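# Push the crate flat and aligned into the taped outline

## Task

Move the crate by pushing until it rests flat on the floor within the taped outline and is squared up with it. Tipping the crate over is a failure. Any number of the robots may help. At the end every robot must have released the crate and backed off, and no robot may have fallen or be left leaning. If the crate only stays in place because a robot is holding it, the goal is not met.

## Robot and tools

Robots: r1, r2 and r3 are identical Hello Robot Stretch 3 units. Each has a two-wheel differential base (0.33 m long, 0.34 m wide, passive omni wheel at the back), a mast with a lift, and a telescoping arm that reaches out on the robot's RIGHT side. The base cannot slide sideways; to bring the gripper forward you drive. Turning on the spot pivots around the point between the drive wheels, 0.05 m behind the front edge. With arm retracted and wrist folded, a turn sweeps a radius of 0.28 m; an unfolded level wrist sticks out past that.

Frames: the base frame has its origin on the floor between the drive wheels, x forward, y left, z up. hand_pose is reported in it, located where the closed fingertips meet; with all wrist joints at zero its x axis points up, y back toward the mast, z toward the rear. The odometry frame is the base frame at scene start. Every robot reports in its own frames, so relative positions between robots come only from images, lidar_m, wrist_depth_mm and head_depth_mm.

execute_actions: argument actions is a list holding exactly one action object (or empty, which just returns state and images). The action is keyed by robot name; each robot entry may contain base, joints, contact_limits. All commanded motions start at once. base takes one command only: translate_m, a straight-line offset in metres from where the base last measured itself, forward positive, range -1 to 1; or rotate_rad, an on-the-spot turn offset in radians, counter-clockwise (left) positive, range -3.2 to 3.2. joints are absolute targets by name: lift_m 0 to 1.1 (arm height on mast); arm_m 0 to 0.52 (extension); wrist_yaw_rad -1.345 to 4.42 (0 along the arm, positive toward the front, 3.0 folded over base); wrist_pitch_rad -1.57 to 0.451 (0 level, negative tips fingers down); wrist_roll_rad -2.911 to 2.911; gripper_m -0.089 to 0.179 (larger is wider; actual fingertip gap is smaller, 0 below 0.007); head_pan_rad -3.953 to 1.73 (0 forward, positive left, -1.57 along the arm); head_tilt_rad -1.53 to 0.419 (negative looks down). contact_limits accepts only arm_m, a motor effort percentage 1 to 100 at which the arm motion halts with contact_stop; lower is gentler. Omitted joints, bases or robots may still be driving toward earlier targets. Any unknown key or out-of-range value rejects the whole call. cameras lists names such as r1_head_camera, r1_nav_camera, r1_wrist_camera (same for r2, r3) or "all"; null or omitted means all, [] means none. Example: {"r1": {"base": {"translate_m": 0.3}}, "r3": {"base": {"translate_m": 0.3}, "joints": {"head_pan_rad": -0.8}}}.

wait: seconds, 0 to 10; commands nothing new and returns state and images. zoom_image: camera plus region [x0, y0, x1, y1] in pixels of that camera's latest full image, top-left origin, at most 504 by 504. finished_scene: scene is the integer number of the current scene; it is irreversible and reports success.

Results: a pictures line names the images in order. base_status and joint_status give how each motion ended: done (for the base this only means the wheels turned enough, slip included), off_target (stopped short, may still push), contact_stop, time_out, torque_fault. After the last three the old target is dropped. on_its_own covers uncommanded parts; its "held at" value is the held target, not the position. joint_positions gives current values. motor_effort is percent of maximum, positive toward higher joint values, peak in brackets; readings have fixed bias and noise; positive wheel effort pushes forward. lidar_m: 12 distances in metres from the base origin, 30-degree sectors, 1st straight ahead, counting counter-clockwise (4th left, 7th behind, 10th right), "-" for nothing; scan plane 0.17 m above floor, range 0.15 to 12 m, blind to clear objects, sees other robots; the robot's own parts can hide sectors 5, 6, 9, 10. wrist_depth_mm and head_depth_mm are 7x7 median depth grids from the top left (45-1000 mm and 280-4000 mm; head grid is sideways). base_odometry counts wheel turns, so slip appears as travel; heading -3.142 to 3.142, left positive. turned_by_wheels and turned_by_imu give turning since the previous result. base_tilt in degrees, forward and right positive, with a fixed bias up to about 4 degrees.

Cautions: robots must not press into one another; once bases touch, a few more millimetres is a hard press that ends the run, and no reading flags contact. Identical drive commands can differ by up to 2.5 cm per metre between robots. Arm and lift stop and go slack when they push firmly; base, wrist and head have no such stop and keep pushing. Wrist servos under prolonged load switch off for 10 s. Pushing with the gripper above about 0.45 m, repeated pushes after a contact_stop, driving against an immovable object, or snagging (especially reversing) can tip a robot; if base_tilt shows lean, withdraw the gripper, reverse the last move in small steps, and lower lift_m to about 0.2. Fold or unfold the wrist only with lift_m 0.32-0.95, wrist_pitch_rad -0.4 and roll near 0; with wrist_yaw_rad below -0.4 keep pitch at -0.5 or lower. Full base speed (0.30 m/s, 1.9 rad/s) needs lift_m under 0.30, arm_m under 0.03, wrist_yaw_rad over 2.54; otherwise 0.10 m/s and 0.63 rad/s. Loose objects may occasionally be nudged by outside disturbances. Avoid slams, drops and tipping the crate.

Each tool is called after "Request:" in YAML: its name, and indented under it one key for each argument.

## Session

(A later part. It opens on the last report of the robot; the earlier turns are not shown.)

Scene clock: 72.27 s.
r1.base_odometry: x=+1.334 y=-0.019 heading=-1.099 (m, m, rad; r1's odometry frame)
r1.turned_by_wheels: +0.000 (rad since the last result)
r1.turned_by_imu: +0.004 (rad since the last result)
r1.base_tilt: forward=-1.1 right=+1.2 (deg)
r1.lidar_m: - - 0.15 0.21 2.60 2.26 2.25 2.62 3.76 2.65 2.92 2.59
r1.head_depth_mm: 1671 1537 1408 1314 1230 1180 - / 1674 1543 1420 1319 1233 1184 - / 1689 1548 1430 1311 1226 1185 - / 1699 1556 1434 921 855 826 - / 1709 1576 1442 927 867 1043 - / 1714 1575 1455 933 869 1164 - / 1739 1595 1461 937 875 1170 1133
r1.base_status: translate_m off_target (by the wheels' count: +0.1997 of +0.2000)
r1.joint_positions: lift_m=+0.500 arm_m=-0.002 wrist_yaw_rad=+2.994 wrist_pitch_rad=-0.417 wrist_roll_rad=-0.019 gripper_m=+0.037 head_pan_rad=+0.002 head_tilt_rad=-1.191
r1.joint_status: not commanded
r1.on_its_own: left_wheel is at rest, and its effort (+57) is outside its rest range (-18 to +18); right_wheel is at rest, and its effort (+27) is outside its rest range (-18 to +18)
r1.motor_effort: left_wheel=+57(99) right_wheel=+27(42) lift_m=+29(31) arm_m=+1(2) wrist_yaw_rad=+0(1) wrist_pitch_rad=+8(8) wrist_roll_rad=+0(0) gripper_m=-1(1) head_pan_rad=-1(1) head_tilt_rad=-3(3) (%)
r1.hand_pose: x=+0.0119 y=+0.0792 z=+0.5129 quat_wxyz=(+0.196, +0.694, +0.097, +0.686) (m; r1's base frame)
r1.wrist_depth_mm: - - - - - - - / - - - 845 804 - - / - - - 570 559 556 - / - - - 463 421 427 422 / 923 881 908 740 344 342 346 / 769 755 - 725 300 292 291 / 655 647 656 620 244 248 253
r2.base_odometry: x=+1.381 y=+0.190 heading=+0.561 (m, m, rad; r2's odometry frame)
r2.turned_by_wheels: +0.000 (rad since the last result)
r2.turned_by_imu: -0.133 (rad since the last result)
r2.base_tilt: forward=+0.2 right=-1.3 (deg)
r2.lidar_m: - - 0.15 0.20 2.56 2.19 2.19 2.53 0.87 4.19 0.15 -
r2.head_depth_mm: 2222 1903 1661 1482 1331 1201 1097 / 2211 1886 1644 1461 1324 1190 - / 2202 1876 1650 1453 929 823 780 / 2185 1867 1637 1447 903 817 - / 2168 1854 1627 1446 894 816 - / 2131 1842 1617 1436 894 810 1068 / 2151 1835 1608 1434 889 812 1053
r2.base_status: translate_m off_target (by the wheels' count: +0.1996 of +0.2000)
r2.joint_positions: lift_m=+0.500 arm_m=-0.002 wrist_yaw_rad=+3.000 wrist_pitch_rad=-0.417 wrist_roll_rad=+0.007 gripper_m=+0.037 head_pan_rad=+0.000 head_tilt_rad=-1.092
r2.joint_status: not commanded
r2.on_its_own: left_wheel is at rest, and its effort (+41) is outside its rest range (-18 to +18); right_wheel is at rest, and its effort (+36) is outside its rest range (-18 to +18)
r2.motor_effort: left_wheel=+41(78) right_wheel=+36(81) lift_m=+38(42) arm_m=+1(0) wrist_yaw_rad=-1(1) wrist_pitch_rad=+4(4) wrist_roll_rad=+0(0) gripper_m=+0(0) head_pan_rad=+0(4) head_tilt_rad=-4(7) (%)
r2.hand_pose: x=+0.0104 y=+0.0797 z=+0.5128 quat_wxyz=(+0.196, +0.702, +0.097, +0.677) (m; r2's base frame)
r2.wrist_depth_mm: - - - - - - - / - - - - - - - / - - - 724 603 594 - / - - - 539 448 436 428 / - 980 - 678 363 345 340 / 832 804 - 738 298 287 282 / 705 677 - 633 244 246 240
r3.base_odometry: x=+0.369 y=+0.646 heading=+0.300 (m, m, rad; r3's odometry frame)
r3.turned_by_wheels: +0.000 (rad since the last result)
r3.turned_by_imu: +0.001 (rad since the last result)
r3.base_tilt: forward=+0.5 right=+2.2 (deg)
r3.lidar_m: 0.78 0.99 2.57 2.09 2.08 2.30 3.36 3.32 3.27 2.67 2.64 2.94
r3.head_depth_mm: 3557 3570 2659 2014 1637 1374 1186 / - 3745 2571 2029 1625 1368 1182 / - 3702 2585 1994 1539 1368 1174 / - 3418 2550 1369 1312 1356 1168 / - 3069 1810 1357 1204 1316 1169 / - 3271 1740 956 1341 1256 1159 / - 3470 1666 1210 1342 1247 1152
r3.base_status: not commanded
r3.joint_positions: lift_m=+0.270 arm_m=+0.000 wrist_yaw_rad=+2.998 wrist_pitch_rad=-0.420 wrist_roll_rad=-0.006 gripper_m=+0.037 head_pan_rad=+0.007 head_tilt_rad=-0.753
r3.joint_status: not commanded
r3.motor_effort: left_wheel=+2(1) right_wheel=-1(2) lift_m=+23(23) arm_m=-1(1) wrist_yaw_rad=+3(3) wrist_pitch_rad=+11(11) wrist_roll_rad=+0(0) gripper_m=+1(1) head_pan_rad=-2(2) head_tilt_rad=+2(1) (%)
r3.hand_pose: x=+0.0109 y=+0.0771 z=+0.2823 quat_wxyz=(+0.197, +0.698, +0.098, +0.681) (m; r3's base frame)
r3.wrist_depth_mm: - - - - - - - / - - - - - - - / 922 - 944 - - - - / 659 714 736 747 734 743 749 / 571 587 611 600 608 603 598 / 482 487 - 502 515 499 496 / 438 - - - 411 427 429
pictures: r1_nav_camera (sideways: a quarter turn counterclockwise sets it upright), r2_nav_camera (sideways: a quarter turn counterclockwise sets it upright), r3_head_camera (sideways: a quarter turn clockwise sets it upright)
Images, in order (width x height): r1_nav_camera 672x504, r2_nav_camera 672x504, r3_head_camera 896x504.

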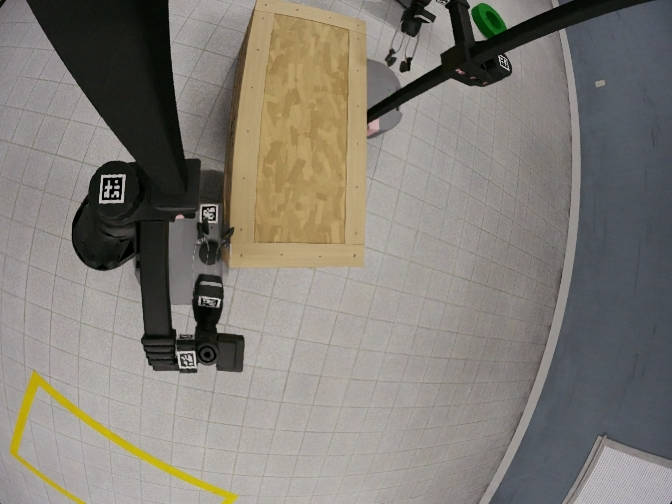

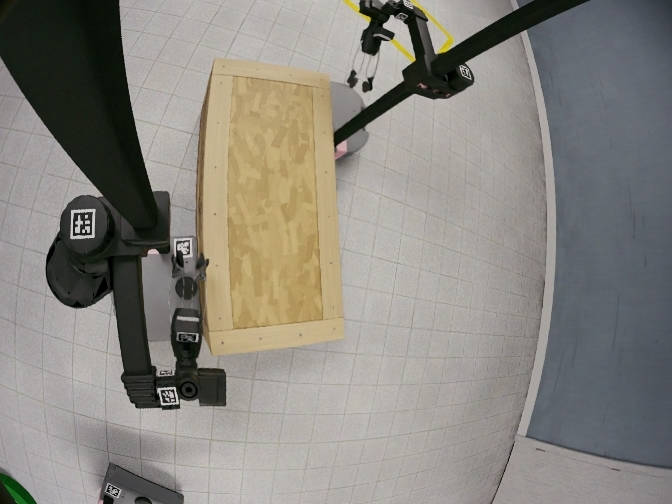

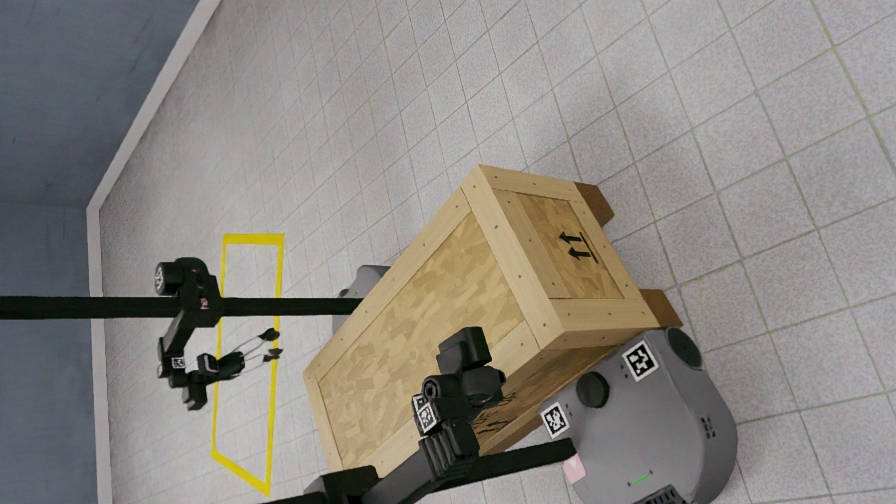

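Request:
execute_actions:
  actions:
    - {"r1":{"base":{"translate_m":-0.01}},"r2":{"base":{"translate_m":-0.25}},"r3":{"base":{"rotate_rad":-0.7}}}
  cameras: []

Request:
execute_actions:
  actions:
    - {"r2":{"base":{"rotate_rad":-0.8}},"r3":{"base":{"translate_m":0.5}}}
  cameras: []

Request:
execute_actions:
  actions:
    - {"r2":{"base":{"translate_m":0.19}},"r3":{"base":{"rotate_rad":1.25}}}
  cameras: []

Request:
execute_actions:
  actions:
    - {"r2":{"base":{"rotate_rad":0.83}}}
  cameras: []

Request:
execute_actions:
  actions:
    - {"r2":{"base":{"translate_m":0.1}}}
  cameras: ["r2_nav_camera","r3_head_camera"]

Request:
execute_actions:
  actions:
    - {"r1":{"base":{"translate_m":0.15}},"r2":{"base":{"translate_m":0.15}}}
  cameras: ["r1_nav_camera","r2_nav_camera","r3_head_camera"]

Scene clock: 91.13 s.
r1.base_odometry: x=+1.330 y=-0.010 heading=-1.099 (m, m, rad; r1's odometry frame)
r1.turned_by_wheels: +0.000 (rad since the last result)
r1.turned_by_imu: +0.001 (rad since the last result)
r1.base_tilt: forward=-1.1 right=+1.1 (deg)
r1.lidar_m: - - 0.15 0.25 2.60 2.25 2.24 2.60 3.75 2.65 2.93 2.57
r1.head_depth_mm: 1663 1528 1416 1320 1231 1182 - / 1680 1541 1425 1324 1232 1181 - / 1681 1549 1431 1318 1231 1180 - / 1716 1558 1435 923 860 828 - / 1718 1567 1448 932 866 1169 - / 1719 1580 1451 934 869 1168 - / 1724 1581 1367 937 875 1175 1127
r1.base_status: done
r1.joint_positions: lift_m=+0.500 arm_m=-0.002 wrist_yaw_rad=+2.994 wrist_pitch_rad=-0.417 wrist_roll_rad=-0.019 gripper_m=+0.037 head_pan_rad=+0.002 head_tilt_rad=-1.191
r1.joint_status: not commanded
r1.motor_effort: left_wheel=+0(51) right_wheel=+1(25) lift_m=+29(30) arm_m=+1(1) wrist_yaw_rad=+0(1) wrist_pitch_rad=+8(8) wrist_roll_rad=+0(0) gripper_m=+0(1) head_pan_rad=-2(1) head_tilt_rad=-3(3) (%)
r1.hand_pose: x=+0.0119 y=+0.0792 z=+0.5129 quat_wxyz=(+0.196, +0.694, +0.097, +0.686) (m; r1's base frame)
r1.wrist_depth_mm: - - - - - - - / - - - 848 784 - - / - - - 626 550 560 - / - - - 520 429 424 422 / 934 894 938 877 349 347 347 / 753 746 - 704 295 291 291 / 656 648 664 621 249 250 249
r2.base_odometry: x=+1.170 y=+0.057 heading=+0.561 (m, m, rad; r2's odometry frame)
r2.turned_by_wheels: +0.000 (rad since the last result)
r2.turned_by_imu: +0.001 (rad since the last result)
r2.base_tilt: forward=+0.2 right=-1.3 (deg)
r2.lidar_m: 0.30 0.31 0.43 3.28 2.29 1.96 1.96 2.25 0.74 0.73 3.18 0.31
r2.head_depth_mm: 2201 1900 1652 1471 1321 1202 1099 / 2197 1893 1651 1473 1315 1198 - / 2182 1879 1641 1400 1183 1188 1131 / 2190 1866 1633 999 940 1184 - / 2179 1850 1625 995 927 1184 - / 2140 1847 1624 990 923 1184 1089 / 2135 1839 1607 991 916 1174 1079
r2.base_status: done
r2.joint_positions: lift_m=+0.500 arm_m=-0.002 wrist_yaw_rad=+3.000 wrist_pitch_rad=-0.417 wrist_roll_rad=+0.007 gripper_m=+0.037 head_pan_rad=+0.000 head_tilt_rad=-1.092
r2.joint_status: not commanded
r2.motor_effort: left_wheel=-1(38) right_wheel=+0(35) lift_m=+39(39) arm_m=+1(0) wrist_yaw_rad=-2(0) wrist_pitch_rad=+3(3) wrist_roll_rad=+0(0) gripper_m=+0(0) head_pan_rad=+0(0) head_tilt_rad=-4(4) (%)
r2.hand_pose: x=+0.0104 y=+0.0797 z=+0.5128 quat_wxyz=(+0.196, +0.702, +0.097, +0.677) (m; r2's base frame)
r2.wrist_depth_mm: - - - - - - - / - - - - - - - / - - - - 730 587 576 / - - - - 752 474 432 / - 989 - 936 735 447 349 / 806 815 - 768 681 467 320 / 698 698 - 651 662 454 329
r3.base_odometry: x=+0.369 y=+0.646 heading=-0.400 (m, m, rad; r3's odometry frame)
r3.turned_by_wheels: -0.700 (rad since the last result)
r3.turned_by_imu: -0.699 (rad since the last result)
r3.base_tilt: forward=+0.5 right=+2.2 (deg)
r3.lidar_m: 2.76 0.78 0.79 2.97 2.16 2.08 2.15 2.94 3.31 3.46 2.76 2.64
r3.head_depth_mm: 2243 2467 2620 2026 1660 1376 1191 / 2340 2605 2616 2019 1623 1366 1187 / 2444 2756 2584 1995 1627 1362 1180 / 2564 2897 2560 1983 1602 1351 1170 / 2744 3025 2537 1970 1585 1345 1163 / 2848 3184 2513 1955 1574 1336 1157 / 3002 3272 2476 1935 1581 1331 1149
r3.base_status: done
r3.joint_positions: lift_m=+0.270 arm_m=+0.000 wrist_yaw_rad=+2.998 wrist_pitch_rad=-0.420 wrist_roll_rad=-0.006 gripper_m=+0.037 head_pan_rad=+0.007 head_tilt_rad=-0.753
r3.joint_status: not commanded
r3.motor_effort: left_wheel=+1(12) right_wheel=-2(9) lift_m=+23(23) arm_m=+0(0) wrist_yaw_rad=+3(3) wrist_pitch_rad=+11(11) wrist_roll_rad=+0(0) gripper_m=+1(0) head_pan_rad=-1(2) head_tilt_rad=+1(2) (%)
r3.hand_pose: x=+0.0109 y=+0.0771 z=+0.2823 quat_wxyz=(+0.197, +0.698, +0.098, +0.681) (m; r3's base frame)
r3.wrist_depth_mm: - - - - - 897 583 / - - - - - 867 629 / 943 - 995 778 765 848 660 / 723 704 714 739 748 758 755 / 573 584 602 592 588 600 601 / 479 479 - 522 512 496 497 / 434 - - - 410 423 426
pictures: none
No camera images: the call's "cameras" was empty. Leave "cameras" out to get every camera's image.

Scene clock: 94.43 s.
r1.base_odometry: x=+1.330 y=-0.010 heading=-1.099 (m, m, rad; r1's odometry frame)
r1.turned_by_wheels: +0.000 (rad since the last result)
r1.turned_by_imu: +0.000 (rad since the last result)
r1.base_tilt: forward=-1.1 right=+1.1 (deg)
r1.lidar_m: - - 0.15 0.25 2.59 2.24 2.24 2.59 3.76 2.66 2.94 2.57
r1.head_depth_mm: 1665 1533 1413 1319 1230 1177 - / 1676 1544 1424 1321 1234 1181 - / 1696 1542 1435 1312 1224 1182 - / 1702 1558 1438 922 860 828 - / 1717 1562 1446 925 864 1172 - / 1721 1576 1434 932 868 1166 - / 1731 1580 1312 934 871 1171 1131
r1.base_status: not commanded
r1.joint_positions: lift_m=+0.500 arm_m=-0.002 wrist_yaw_rad=+2.994 wrist_pitch_rad=-0.417 wrist_roll_rad=-0.019 gripper_m=+0.037 head_pan_rad=+0.002 head_tilt_rad=-1.191
r1.joint_status: not commanded
r1.motor_effort: left_wheel=+0(0) right_wheel=+0(1) lift_m=+29(29) arm_m=+1(1) wrist_yaw_rad=+1(0) wrist_pitch_rad=+8(8) wrist_roll_rad=+0(1) gripper_m=+1(0) head_pan_rad=-1(1) head_tilt_rad=-3(3) (%)
r1.hand_pose: x=+0.0119 y=+0.0792 z=+0.5129 quat_wxyz=(+0.196, +0.694, +0.097, +0.686) (m; r1's base frame)
r1.wrist_depth_mm: - - - - - - - / - - - 858 800 - - / - - - 624 563 546 - / - - - 524 427 429 428 / 871 879 930 871 345 342 341 / 768 770 - 736 299 289 290 / 664 675 659 622 251 251 251
r2.base_odometry: x=+1.170 y=+0.057 heading=-0.239 (m, m, rad; r2's odometry frame)
r2.turned_by_wheels: -0.800 (rad since the last result)
r2.turned_by_imu: -0.790 (rad since the last result)
r2.base_tilt: forward=+0.2 right=-1.3 (deg)
r2.lidar_m: 0.77 0.30 0.30 0.34 0.59 2.84 2.04 1.96 2.02 2.72 4.14 0.64
r2.head_depth_mm: 2123 1915 1649 1449 1319 1205 1091 / 2182 763 936 1308 1317 1198 - / 2180 1883 1221 1276 1316 1191 1129 / 2166 1877 1634 1434 1307 1189 - / 2170 1869 1626 1448 1297 1186 - / 2146 1855 1621 1435 904 1138 1086 / 2118 1825 1601 1437 890 893 1068
r2.base_status: done
r2.joint_positions: lift_m=+0.500 arm_m=-0.002 wrist_yaw_rad=+3.000 wrist_pitch_rad=-0.417 wrist_roll_rad=+0.007 gripper_m=+0.037 head_pan_rad=+0.000 head_tilt_rad=-1.092
r2.joint_status: not commanded
r2.motor_effort: left_wheel=+2(4) right_wheel=-2(4) lift_m=+38(38) arm_m=+0(0) wrist_yaw_rad=-1(0) wrist_pitch_rad=+4(4) wrist_roll_rad=+0(0) gripper_m=+0(0) head_pan_rad=+0(0) head_tilt_rad=-4(4) (%)
r2.hand_pose: x=+0.0104 y=+0.0797 z=+0.5128 quat_wxyz=(+0.196, +0.702, +0.097, +0.677) (m; r2's base frame)
r2.wrist_depth_mm: - - - - - - - / - - - - - - - / - - 635 636 604 599 - / - - 595 501 452 435 418 / - 963 710 558 419 365 342 / 830 792 - 622 437 379 316 / 682 694 - 644 543 405 347
r3.base_odometry: x=+0.829 y=+0.451 heading=-0.400 (m, m, rad; r3's odometry frame)
r3.turned_by_wheels: +0.000 (rad since the last result)
r3.turned_by_imu: +0.001 (rad since the last result)
r3.base_tilt: forward=+0.5 right=+2.2 (deg)
r3.lidar_m: 2.32 3.16 0.54 0.54 0.78 2.51 2.61 3.54 3.57 3.18 2.30 2.23
r3.head_depth_mm: 1882 2060 2291 2035 1641 1373 1191 / 1982 2172 2398 2016 1622 1365 1181 / 2051 2285 2463 1977 1623 1360 1175 / 2161 2418 2556 1966 1616 1352 1170 / 2286 2565 2525 1957 1598 1350 1165 / 2398 2715 2515 1930 1578 1336 1154 / 2579 2906 2497 1926 1563 1331 1153
r3.base_status: done
r3.joint_positions: lift_m=+0.270 arm_m=+0.000 wrist_yaw_rad=+2.998 wrist_pitch_rad=-0.420 wrist_roll_rad=-0.006 gripper_m=+0.037 head_pan_rad=+0.007 head_tilt_rad=-0.753
r3.joint_status: not commanded
r3.motor_effort: left_wheel=+2(10) right_wheel=-2(5) lift_m=+22(23) arm_m=+0(0) wrist_yaw_rad=+3(3) wrist_pitch_rad=+11(11) wrist_roll_rad=+0(0) gripper_m=+0(1) head_pan_rad=-2(2) head_tilt_rad=+1(1) (%)
r3.hand_pose: x=+0.0109 y=+0.0771 z=+0.2824 quat_wxyz=(+0.197, +0.698, +0.098, +0.681) (m; r3's base frame)
r3.wrist_depth_mm: - - - 541 501 496 - / - - 886 584 544 533 - / 954 - 843 624 596 583 - / 726 718 738 678 695 659 765 / 573 579 601 588 603 599 609 / 483 481 - 506 508 500 495 / 431 - - - 411 429 428
pictures: none
No camera images: the call's "cameras" was empty. Leave "cameras" out to get every camera's image.

Scene clock: 97.40 s.
r1.base_odometry: x=+1.330 y=-0.010 heading=-1.099 (m, m, rad; r1's odometry frame)
r1.turned_by_wheels: +0.000 (rad since the last result)
r1.turned_by_imu: +0.000 (rad since the last result)
r1.base_tilt: forward=-1.0 right=+1.1 (deg)
r1.lidar_m: - - 0.15 0.25 2.59 2.24 2.24 2.60 3.76 2.66 2.93 2.57
r1.head_depth_mm: 1671 1524 1414 1317 1227 1175 - / 1693 1534 1424 1322 1235 1177 - / 1694 1548 1425 1312 1232 1183 - / 1691 1559 1433 922 859 827 - / 1709 1563 1443 925 866 1170 - / 1726 1574 1447 931 869 1164 - / 1728 1582 1462 938 873 1171 1130
r1.base_status: not commanded
r1.joint_positions: lift_m=+0.500 arm_m=-0.002 wrist_yaw_rad=+2.994 wrist_pitch_rad=-0.417 wrist_roll_rad=-0.019 gripper_m=+0.037 head_pan_rad=+0.002 head_tilt_rad=-1.191
r1.joint_status: not commanded
r1.motor_effort: left_wheel=+0(0) right_wheel=+0(0) lift_m=+30(29) arm_m=+1(1) wrist_yaw_rad=-1(0) wrist_pitch_rad=+8(8) wrist_roll_rad=-1(0) gripper_m=+1(1) head_pan_rad=-1(1) head_tilt_rad=-3(3) (%)
r1.hand_pose: x=+0.0119 y=+0.0792 z=+0.5129 quat_wxyz=(+0.196, +0.694, +0.097, +0.686) (m; r1's base frame)
r1.wrist_depth_mm: - - - - - - - / - - - 855 799 - - / - - - 619 551 545 - / - - - 528 423 428 426 / 872 897 939 847 350 347 347 / 765 748 - 703 296 291 291 / 657 657 656 625 248 252 252
r2.base_odometry: x=+1.354 y=+0.012 heading=-0.239 (m, m, rad; r2's odometry frame)
r2.turned_by_wheels: +0.000 (rad since the last result)
r2.turned_by_imu: +0.001 (rad since the last result)
r2.base_tilt: forward=+0.2 right=-1.4 (deg)
r2.lidar_m: 2.71 0.17 0.17 0.19 0.33 3.05 2.21 2.12 2.19 2.94 4.03 0.59
r2.head_depth_mm: 2207 1909 1003 1406 1328 1202 1096 / 2224 1892 1570 1241 1301 1197 - / 2205 1869 1080 1254 1291 1185 1136 / 2175 1854 1643 1412 1306 1189 - / 2167 1854 1623 1444 1299 1188 - / 2132 1830 1616 1442 1291 822 1044 / 2123 1833 1599 1431 1290 811 769
r2.base_status: done
r2.joint_positions: lift_m=+0.500 arm_m=-0.002 wrist_yaw_rad=+3.000 wrist_pitch_rad=-0.417 wrist_roll_rad=+0.007 gripper_m=+0.037 head_pan_rad=+0.000 head_tilt_rad=-1.092
r2.joint_status: not commanded
r2.motor_effort: left_wheel=+1(6) right_wheel=-2(3) lift_m=+38(38) arm_m=+0(0) wrist_yaw_rad=-1(1) wrist_pitch_rad=+4(4) wrist_roll_rad=+0(0) gripper_m=+0(0) head_pan_rad=+0(1) head_tilt_rad=-4(4) (%)
r2.hand_pose: x=+0.0104 y=+0.0797 z=+0.5128 quat_wxyz=(+0.196, +0.702, +0.097, +0.677) (m; r2's base frame)
r2.wrist_depth_mm: - - 977 - - - - / - - - - - - - / - 678 659 630 607 - - / - 708 466 453 447 459 - / - 872 416 366 364 373 908 / 793 800 - 378 297 717 757 / 700 673 - 448 328 644 626
r3.base_odometry: x=+0.829 y=+0.451 heading=+0.850 (m, m, rad; r3's odometry frame)
r3.turned_by_wheels: +1.250 (rad since the last result)
r3.turned_by_imu: +1.250 (rad since the last result)
r3.base_tilt: forward=+0.5 right=+2.2 (deg)
r3.lidar_m: 0.54 0.59 2.52 2.52 2.82 3.59 3.57 2.71 2.22 2.24 2.49 0.57
r3.head_depth_mm: - 3803 2556 2024 1636 1386 1189 / - 1500 2322 1832 1630 1341 1186 / - 3698 2456 1531 1125 1013 1179 / - 3667 2570 1373 1116 1007 1162 / - 3632 2520 1362 1113 996 1143 / - 3540 2476 1936 1543 1171 1156 / - 3522 2481 837 1044 1166 1098
r3.base_status: done
r3.joint_positions: lift_m=+0.270 arm_m=+0.000 wrist_yaw_rad=+2.998 wrist_pitch_rad=-0.420 wrist_roll_rad=-0.006 gripper_m=+0.037 head_pan_rad=+0.007 head_tilt_rad=-0.753
r3.joint_status: not commanded
r3.motor_effort: left_wheel=-3(10) right_wheel=+3(11) lift_m=+23(23) arm_m=+1(1) wrist_yaw_rad=+2(3) wrist_pitch_rad=+11(11) wrist_roll_rad=+0(0) gripper_m=+1(1) head_pan_rad=-2(3) head_tilt_rad=+1(1) (%)
r3.hand_pose: x=+0.0109 y=+0.0771 z=+0.2824 quat_wxyz=(+0.197, +0.698, +0.098, +0.681) (m; r3's base frame)
r3.wrist_depth_mm: - - - - - - - / - - - - - - - / 917 - 972 - - - 604 / 724 729 718 733 734 696 496 / 581 586 606 590 605 579 505 / 474 492 - 517 515 499 505 / 434 - - - 420 429 428
pictures: none
No camera images: the call's "cameras" was empty. Leave "cameras" out to get every camera's image.

Scene clock: 99.70 s.
r1.base_odometry: x=+1.330 y=-0.010 heading=-1.099 (m, m, rad; r1's odometry frame)
r1.turned_by_wheels: +0.000 (rad since the last result)
r1.turned_by_imu: +0.000 (rad since the last result)
r1.base_tilt: forward=-1.0 right=+1.2 (deg)
r1.lidar_m: - - 0.15 0.25 2.59 2.25 2.24 2.60 3.76 2.65 2.93 2.57
r1.head_depth_mm: 1667 1527 1415 1310 1228 1176 - / 1679 1534 1428 1319 1243 1178 - / 1688 1545 1426 1312 1234 1183 - / 1702 1561 1436 920 857 830 - / 1712 1569 1441 931 866 1164 - / 1724 1580 1449 932 868 1166 - / 1735 1577 1467 937 874 1169 1130
r1.base_status: not commanded
r1.joint_positions: lift_m=+0.500 arm_m=-0.002 wrist_yaw_rad=+2.994 wrist_pitch_rad=-0.417 wrist_roll_rad=-0.019 gripper_m=+0.037 head_pan_rad=+0.002 head_tilt_rad=-1.191
r1.joint_status: not commanded
r1.motor_effort: left_wheel=-1(0) right_wheel=+0(0) lift_m=+30(29) arm_m=+1(1) wrist_yaw_rad=-1(0) wrist_pitch_rad=+8(8) wrist_roll_rad=+0(0) gripper_m=+1(0) head_pan_rad=-1(1) head_tilt_rad=-3(3) (%)
r1.hand_pose: x=+0.0119 y=+0.0792 z=+0.5129 quat_wxyz=(+0.196, +0.694, +0.097, +0.686) (m; r1's base frame)
r1.wrist_depth_mm: - - - - - - - / - - - 858 779 - - / - - - 624 554 551 - / - - - 536 428 421 424 / 922 911 944 826 343 344 350 / 773 763 - 716 299 291 291 / 664 667 660 634 248 249 251
r2.base_odometry: x=+1.354 y=+0.012 heading=+0.591 (m, m, rad; r2's odometry frame)
r2.turned_by_wheels: +0.830 (rad since the last result)
r2.turned_by_imu: +0.821 (rad since the last result)
r2.base_tilt: forward=+0.2 right=-1.3 (deg)
r2.lidar_m: 0.17 0.18 0.25 0.74 2.43 2.12 2.12 2.47 4.04 0.62 0.59 2.62
r2.head_depth_mm: 2213 1896 1665 1477 1322 1199 1097 / 2209 1907 1655 1474 1322 1201 - / 2219 1873 1645 1458 1309 1197 1129 / 2181 1868 1623 1434 1269 1160 - / 2164 1869 1637 995 897 1025 - / 2160 1838 1614 990 890 1013 1085 / 2141 1840 1609 983 889 990 1078
r2.base_status: done
r2.joint_positions: lift_m=+0.500 arm_m=-0.002 wrist_yaw_rad=+3.000 wrist_pitch_rad=-0.417 wrist_roll_rad=+0.007 gripper_m=+0.037 head_pan_rad=+0.000 head_tilt_rad=-1.092
r2.joint_status: not commanded
r2.motor_effort: left_wheel=-2(4) right_wheel=+3(6) lift_m=+39(38) arm_m=+0(0) wrist_yaw_rad=+0(0) wrist_pitch_rad=+3(3) wrist_roll_rad=+0(0) gripper_m=+0(0) head_pan_rad=+0(0) head_tilt_rad=-3(4) (%)
r2.hand_pose: x=+0.0104 y=+0.0797 z=+0.5128 quat_wxyz=(+0.196, +0.702, +0.097, +0.677) (m; r2's base frame)
r2.wrist_depth_mm: - - - - - - - / - - - - - - - / - - - - 618 599 616 / - - - - 499 436 428 / - - - 956 428 340 335 / 807 790 - 753 408 296 279 / 685 681 - 649 542 260 238
r3.base_odometry: x=+0.829 y=+0.451 heading=+0.850 (m, m, rad; r3's odometry frame)
r3.turned_by_wheels: +0.000 (rad since the last result)
r3.turned_by_imu: +0.000 (rad since the last result)
r3.base_tilt: forward=+0.5 right=+2.2 (deg)
r3.lidar_m: 0.54 0.59 2.52 2.52 2.81 3.60 3.56 2.70 2.22 2.24 2.49 0.57
r3.head_depth_mm: - 3812 2545 2050 1640 1381 1189 / - 1502 2310 1822 1625 1337 1177 / - 3733 2504 1523 1125 1017 1175 / - 3689 2543 1372 1113 1005 1172 / - 3656 2562 1371 1109 999 1136 / - 3544 2487 1940 1540 1308 1160 / - 3463 2485 1927 1578 1159 1034
r3.base_status: not commanded
r3.joint_positions: lift_m=+0.270 arm_m=+0.000 wrist_yaw_rad=+2.998 wrist_pitch_rad=-0.420 wrist_roll_rad=-0.006 gripper_m=+0.037 head_pan_rad=+0.007 head_tilt_rad=-0.753
r3.joint_status: not commanded
r3.motor_effort: left_wheel=-2(2) right_wheel=+3(3) lift_m=+23(23) arm_m=+1(0) wrist_yaw_rad=+3(3) wrist_pitch_rad=+11(11) wrist_roll_rad=+0(0) gripper_m=+0(0) head_pan_rad=-2(2) head_tilt_rad=+1(1) (%)
r3.hand_pose: x=+0.0109 y=+0.0771 z=+0.2824 quat_wxyz=(+0.197, +0.698, +0.098, +0.681) (m; r3's base frame)
r3.wrist_depth_mm: - - - - - - - / - - - - - - - / 934 - 939 - - 904 596 / 719 711 720 728 733 558 457 / 576 572 612 592 590 558 443 / 481 489 - 511 511 493 490 / 438 - - - 410 424 431
pictures: none
No camera images: the call's "cameras" was empty. Leave "cameras" out to get every camera's image.

Scene clock: 101.83 s.
r1.base_odometry: x=+1.330 y=-0.010 heading=-1.099 (m, m, rad; r1's odometry frame)
r1.turned_by_wheels: +0.000 (rad since the last result)
r1.turned_by_imu: +0.000 (rad since the last result)
r1.base_tilt: forward=-1.0 right=+1.2 (deg)
r1.lidar_m: - - 0.15 0.25 2.60 2.25 2.25 2.60 3.77 2.66 2.93 2.57
r1.head_depth_mm: 1670 1530 1407 1312 1232 1174 - / 1682 1536 1419 1322 1235 1177 - / 1689 1544 1421 1310 1228 1184 - / 1700 1557 1443 921 858 828 - / 1704 1563 1449 926 865 1172 - / 1714 1567 1447 932 870 1163 - / 1727 1585 1460 938 874 1174 1125
r1.base_status: not commanded
r1.joint_positions: lift_m=+0.500 arm_m=-0.002 wrist_yaw_rad=+2.994 wrist_pitch_rad=-0.417 wrist_roll_rad=-0.019 gripper_m=+0.037 head_pan_rad=+0.002 head_tilt_rad=-1.191
r1.joint_status: not commanded
r1.motor_effort: left_wheel=+0(1) right_wheel=+1(1) lift_m=+29(30) arm_m=+2(1) wrist_yaw_rad=+1(1) wrist_pitch_rad=+8(8) wrist_roll_rad=+0(0) gripper_m=+0(1) head_pan_rad=-1(1) head_tilt_rad=-3(3) (%)
r1.hand_pose: x=+0.0119 y=+0.0792 z=+0.5129 quat_wxyz=(+0.196, +0.694, +0.097, +0.686) (m; r1's base frame)
r1.wrist_depth_mm: - - - - - - - / - - - 858 770 - - / - - - 620 550 540 - / - - - 540 425 428 424 / 887 893 926 837 343 345 343 / 769 735 - 726 298 290 290 / 656 661 671 614 249 251 251
r2.base_odometry: x=+1.437 y=+0.068 heading=+0.591 (m, m, rad; r2's odometry frame)
r2.turned_by_wheels: +0.000 (rad since the last result)
r2.turned_by_imu: +0.001 (rad since the last result)
r2.base_tilt: forward=+0.2 right=-1.3 (deg)
r2.lidar_m: - - 0.15 0.30 2.54 2.21 2.21 2.59 4.06 0.56 0.56 2.61
r2.head_depth_mm: 2203 1917 1657 1475 1319 1200 1098 / 2217 1884 1643 1467 1321 1192 - / 2171 1883 1638 1455 1320 1187 1132 / 2174 1869 1638 1454 1271 840 - / 2165 1868 1624 1446 897 816 - / 2142 1856 1620 1433 891 811 1071 / 2121 1836 1607 1431 891 808 1067
r2.base_status: done
r2.joint_positions: lift_m=+0.500 arm_m=-0.002 wrist_yaw_rad=+3.000 wrist_pitch_rad=-0.417 wrist_roll_rad=+0.007 gripper_m=+0.037 head_pan_rad=+0.000 head_tilt_rad=-1.092
r2.joint_status: not commanded
r2.motor_effort: left_wheel=-2(4) right_wheel=+2(7) lift_m=+39(39) arm_m=+0(0) wrist_yaw_rad=-1(0) wrist_pitch_rad=+3(4) wrist_roll_rad=+0(0) gripper_m=+0(0) head_pan_rad=+0(0) head_tilt_rad=-5(4) (%)
r2.hand_pose: x=+0.0104 y=+0.0797 z=+0.5128 quat_wxyz=(+0.196, +0.702, +0.097, +0.677) (m; r2's base frame)
r2.wrist_depth_mm: - - - - - - - / - - - - - - - / - - - 763 609 596 - / - - - 935 447 433 423 / - 969 - 864 359 350 342 / 814 796 - 760 299 285 279 / 684 687 - 662 254 244 241
r3.base_odometry: x=+0.829 y=+0.451 heading=+0.850 (m, m, rad; r3's odometry frame)
r3.turned_by_wheels: +0.000 (rad since the last result)
r3.turned_by_imu: +0.000 (rad since the last result)
r3.base_tilt: forward=+0.5 right=+2.2 (deg)
r3.lidar_m: 0.54 0.56 2.53 2.51 2.80 3.58 3.56 2.71 2.22 2.24 2.50 0.57
r3.head_depth_mm: - 3841 2533 2033 1646 1379 1185 / - 1502 2319 1825 1620 1336 1183 / - 3741 2465 1530 1116 1018 1175 / - 3672 2566 1374 1115 1005 1169 / - 3680 2515 1358 1106 998 1138 / - 3538 2505 1935 1507 1117 1058 / - 3524 2497 1769 944 665 1032
r3.base_status: not commanded
r3.joint_positions: lift_m=+0.270 arm_m=+0.000 wrist_yaw_rad=+2.998 wrist_pitch_rad=-0.420 wrist_roll_rad=-0.006 gripper_m=+0.037 head_pan_rad=+0.007 head_tilt_rad=-0.753
r3.joint_status: not commanded
r3.motor_effort: left_wheel=-3(2) right_wheel=+3(3) lift_m=+23(23) arm_m=+0(0) wrist_yaw_rad=+3(3) wrist_pitch_rad=+11(11) wrist_roll_rad=+0(0) gripper_m=+0(0) head_pan_rad=-2(3) head_tilt_rad=+1(2) (%)
r3.hand_pose: x=+0.0109 y=+0.0771 z=+0.2824 quat_wxyz=(+0.197, +0.698, +0.098, +0.681) (m; r3's base frame)
r3.wrist_depth_mm: - - - - - - - / - - - - - - - / 969 - 962 - - - - / 713 720 721 731 732 725 458 / 573 588 610 597 594 549 417 / 489 491 - 519 513 499 424 / 438 - - - 409 424 421
pictures: r2_nav_camera (sideways: a quarter turn counterclockwise sets it upright), r3_head_camera (sideways: a quarter turn clockwise sets it upright)
Images, in order (width x height): r2_nav_camera 672x504, r3_head_camera 896x504.

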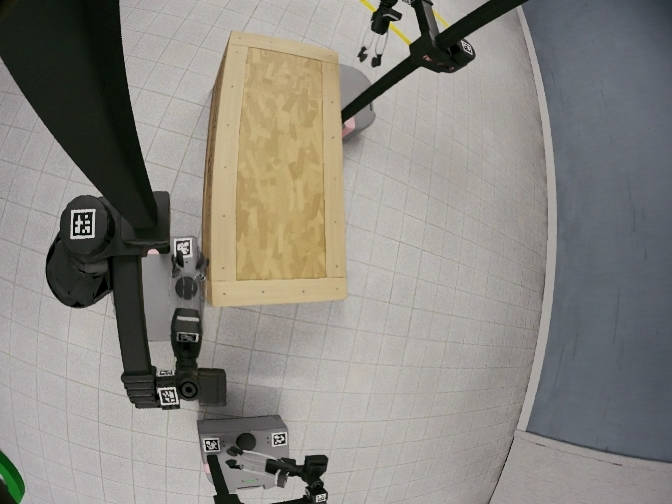

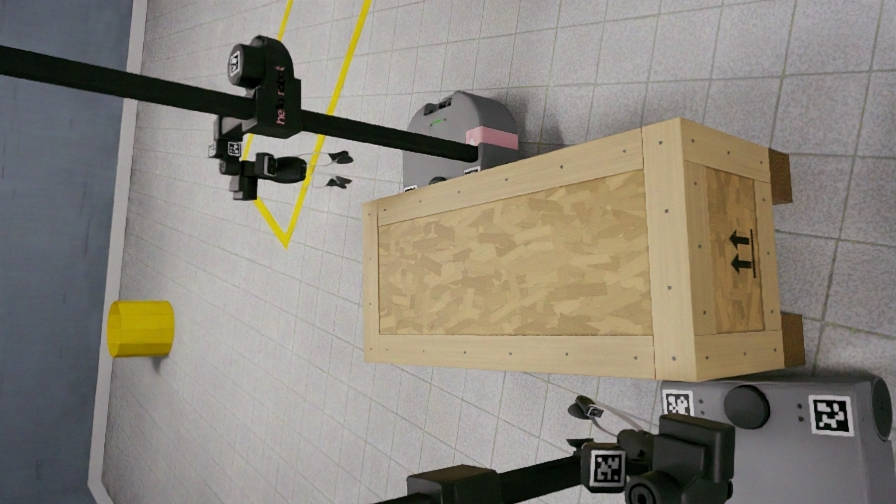

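Scene clock: 105.43 s.
r1.base_odometry: x=+1.398 y=-0.144 heading=-1.098 (m, m, rad; r1's odometry frame)
r1.turned_by_wheels: +0.000 (rad since the last result)
r1.turned_by_imu: +0.004 (rad since the last result)
r1.base_tilt: forward=-1.1 right=+1.2 (deg)
r1.lidar_m: - - 0.15 0.21 2.60 2.26 2.26 2.62 3.77 2.66 2.91 2.61
r1.head_depth_mm: 1667 1527 1414 1314 1226 1176 - / 1676 1543 1420 1324 1237 1181 - / 1685 1544 1426 1310 1224 1184 - / 1697 1556 1434 925 858 826 - / 1711 1571 1442 928 864 1049 - / 1715 1585 1455 931 871 1165 - / 1739 1585 1459 935 875 1170 1131
r1.base_status: translate_m off_target (by the wheels' count: +0.1498 of +0.1500)
r1.joint_positions: lift_m=+0.500 arm_m=-0.002 wrist_yaw_rad=+2.993 wrist_pitch_rad=-0.417 wrist_roll_rad=-0.019 gripper_m=+0.037 head_pan_rad=+0.002 head_tilt_rad=-1.191
r1.joint_status: not commanded
r1.on_its_own: left_wheel is at rest, and its effort (+49) is outside its rest range (-18 to +18); right_wheel is at rest, and its effort (+21) is outside its rest range (-18 to +18)
r1.motor_effort: left_wheel=+49(93) right_wheel=+21(41) lift_m=+29(30) arm_m=+1(2) wrist_yaw_rad=+0(1) wrist_pitch_rad=+8(8) wrist_roll_rad=+0(0) gripper_m=+1(0) head_pan_rad=-1(1) head_tilt_rad=-3(3) (%)
r1.hand_pose: x=+0.0120 y=+0.0792 z=+0.5130 quat_wxyz=(+0.197, +0.694, +0.097, +0.686) (m; r1's base frame)
r1.wrist_depth_mm: - - - - - - - / - - - 830 788 - - / - - - 610 555 552 - / - - - 459 427 422 426 / 881 895 932 732 344 345 341 / 758 756 - 726 298 291 290 / 649 652 659 630 245 252 252
r2.base_odometry: x=+1.562 y=+0.151 heading=+0.591 (m, m, rad; r2's odometry frame)
r2.turned_by_wheels: +0.000 (rad since the last result)
r2.turned_by_imu: -0.015 (rad since the last result)
r2.base_tilt: forward=+0.2 right=-1.3 (deg)
r2.lidar_m: - - 0.15 0.20 2.58 2.23 2.23 2.59 4.07 0.56 0.57 2.80
r2.head_depth_mm: 2198 1895 1670 1468 1328 1201 1094 / 2196 1890 1650 1462 1321 1197 - / 2205 1878 1658 1458 1307 1192 1136 / 2162 1883 1630 1453 1271 852 - / 2156 1862 1625 1449 900 815 - / 2149 1836 1614 1441 897 812 1067 / 2133 1840 1607 1427 889 809 1053
r2.base_status: translate_m off_target (by the wheels' count: +0.1497 of +0.1500)
r2.joint_positions: lift_m=+0.500 arm_m=-0.002 wrist_yaw_rad=+3.000 wrist_pitch_rad=-0.417 wrist_roll_rad=+0.007 gripper_m=+0.037 head_pan_rad=+0.000 head_tilt_rad=-1.092
r2.joint_status: not commanded
r2.on_its_own: left_wheel is at rest, and its effort (+30) is outside its rest range (-18 to +18); right_wheel is at rest, and its effort (+24) is outside its rest range (-18 to +18)
r2.motor_effort: left_wheel=+30(73) right_wheel=+24(45) lift_m=+38(40) arm_m=+0(0) wrist_yaw_rad=+0(1) wrist_pitch_rad=+3(4) wrist_roll_rad=+0(0) gripper_m=+0(0) head_pan_rad=+0(0) head_tilt_rad=-4(4) (%)
r2.hand_pose: x=+0.0105 y=+0.0796 z=+0.5128 quat_wxyz=(+0.196, +0.702, +0.097, +0.677) (m; r2's base frame)
r2.wrist_depth_mm: - - - - - 831 - / - - - - - - - / - - - 738 603 596 - / - - - 575 444 437 424 / - 978 - 701 367 345 336 / 815 790 - 731 298 289 284 / 702 685 - 653 246 243 241
r3.base_odometry: x=+0.829 y=+0.451 heading=+0.850 (m, m, rad; r3's odometry frame)
r3.turned_by_wheels: +0.000 (rad since the last result)
r3.turned_by_imu: +0.001 (rad since the last result)
r3.base_tilt: forward=+0.5 right=+2.2 (deg)
r3.lidar_m: 0.54 0.56 2.52 2.52 2.81 3.60 3.57 2.72 2.22 2.24 2.50 0.57
r3.head_depth_mm: - 3853 2555 2025 1647 1384 1189 / - 3410 2312 1846 1629 1345 1182 / - 3667 2474 1518 1120 1013 1176 / - 3620 2573 1378 1116 1009 1168 / - 3589 2539 1362 1106 996 1143 / - 3557 2515 1930 1497 1084 1054 / - 3444 2479 834 957 674 1031
r3.base_status: not commanded
r3.joint_positions: lift_m=+0.270 arm_m=+0.000 wrist_yaw_rad=+2.998 wrist_pitch_rad=-0.420 wrist_roll_rad=-0.006 gripper_m=+0.037 head_pan_rad=+0.007 head_tilt_rad=-0.753
r3.joint_status: not commanded
r3.motor_effort: left_wheel=-3(3) right_wheel=+3(3) lift_m=+23(23) arm_m=+0(0) wrist_yaw_rad=+3(2) wrist_pitch_rad=+11(11) wrist_roll_rad=+0(0) gripper_m=-1(1) head_pan_rad=-2(1) head_tilt_rad=+1(1) (%)
r3.hand_pose: x=+0.0109 y=+0.0771 z=+0.2824 quat_wxyz=(+0.197, +0.698, +0.098, +0.681) (m; r3's base frame)
r3.wrist_depth_mm: - - - - - - - / - - - - - - - / 924 - 961 - - - - / 714 722 741 747 740 701 467 / 595 589 621 595 594 583 421 / 488 493 - 511 504 490 424 / 429 - - - 411 428 409
pictures: r1_nav_camera (sideways: a quarter turn counterclockwise sets it upright), r2_nav_camera (sideways: a quarter turn counterclockwise sets it upright), r3_head_camera (sideways: a quarter turn clockwise sets it upright)
Images, in order (width x height): r1_nav_camera 672x504, r2_nav_camera 672x504, r3_head_camera 896x504.

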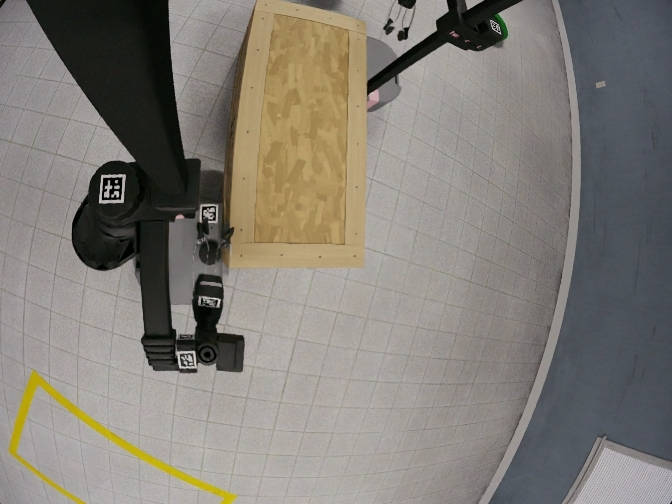

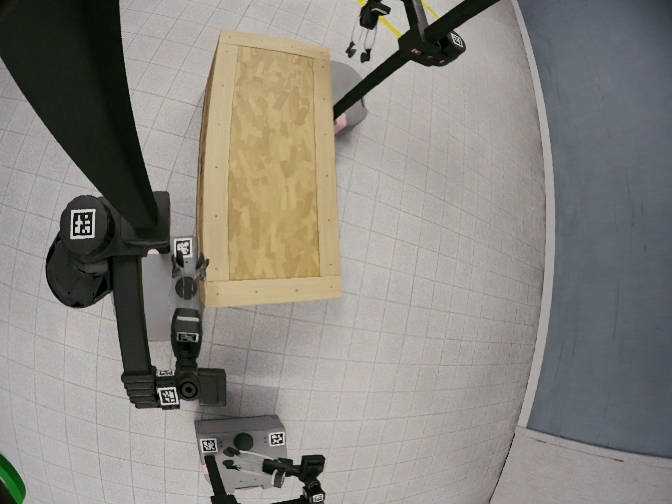

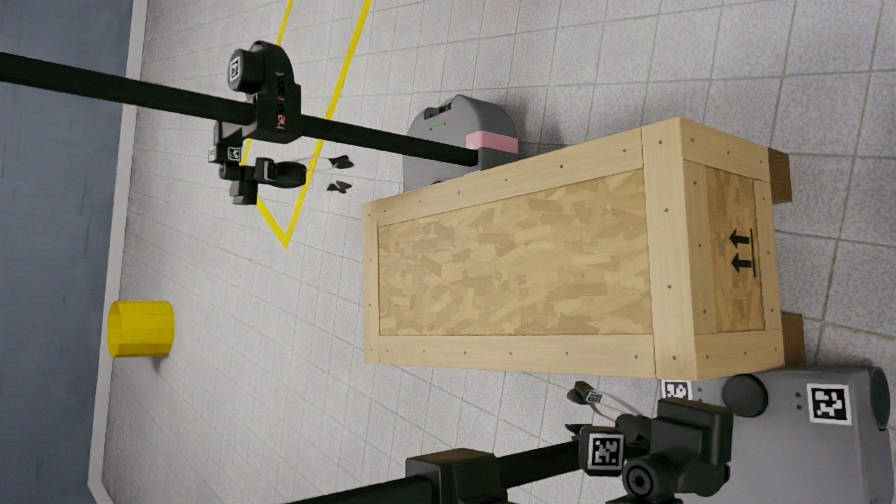

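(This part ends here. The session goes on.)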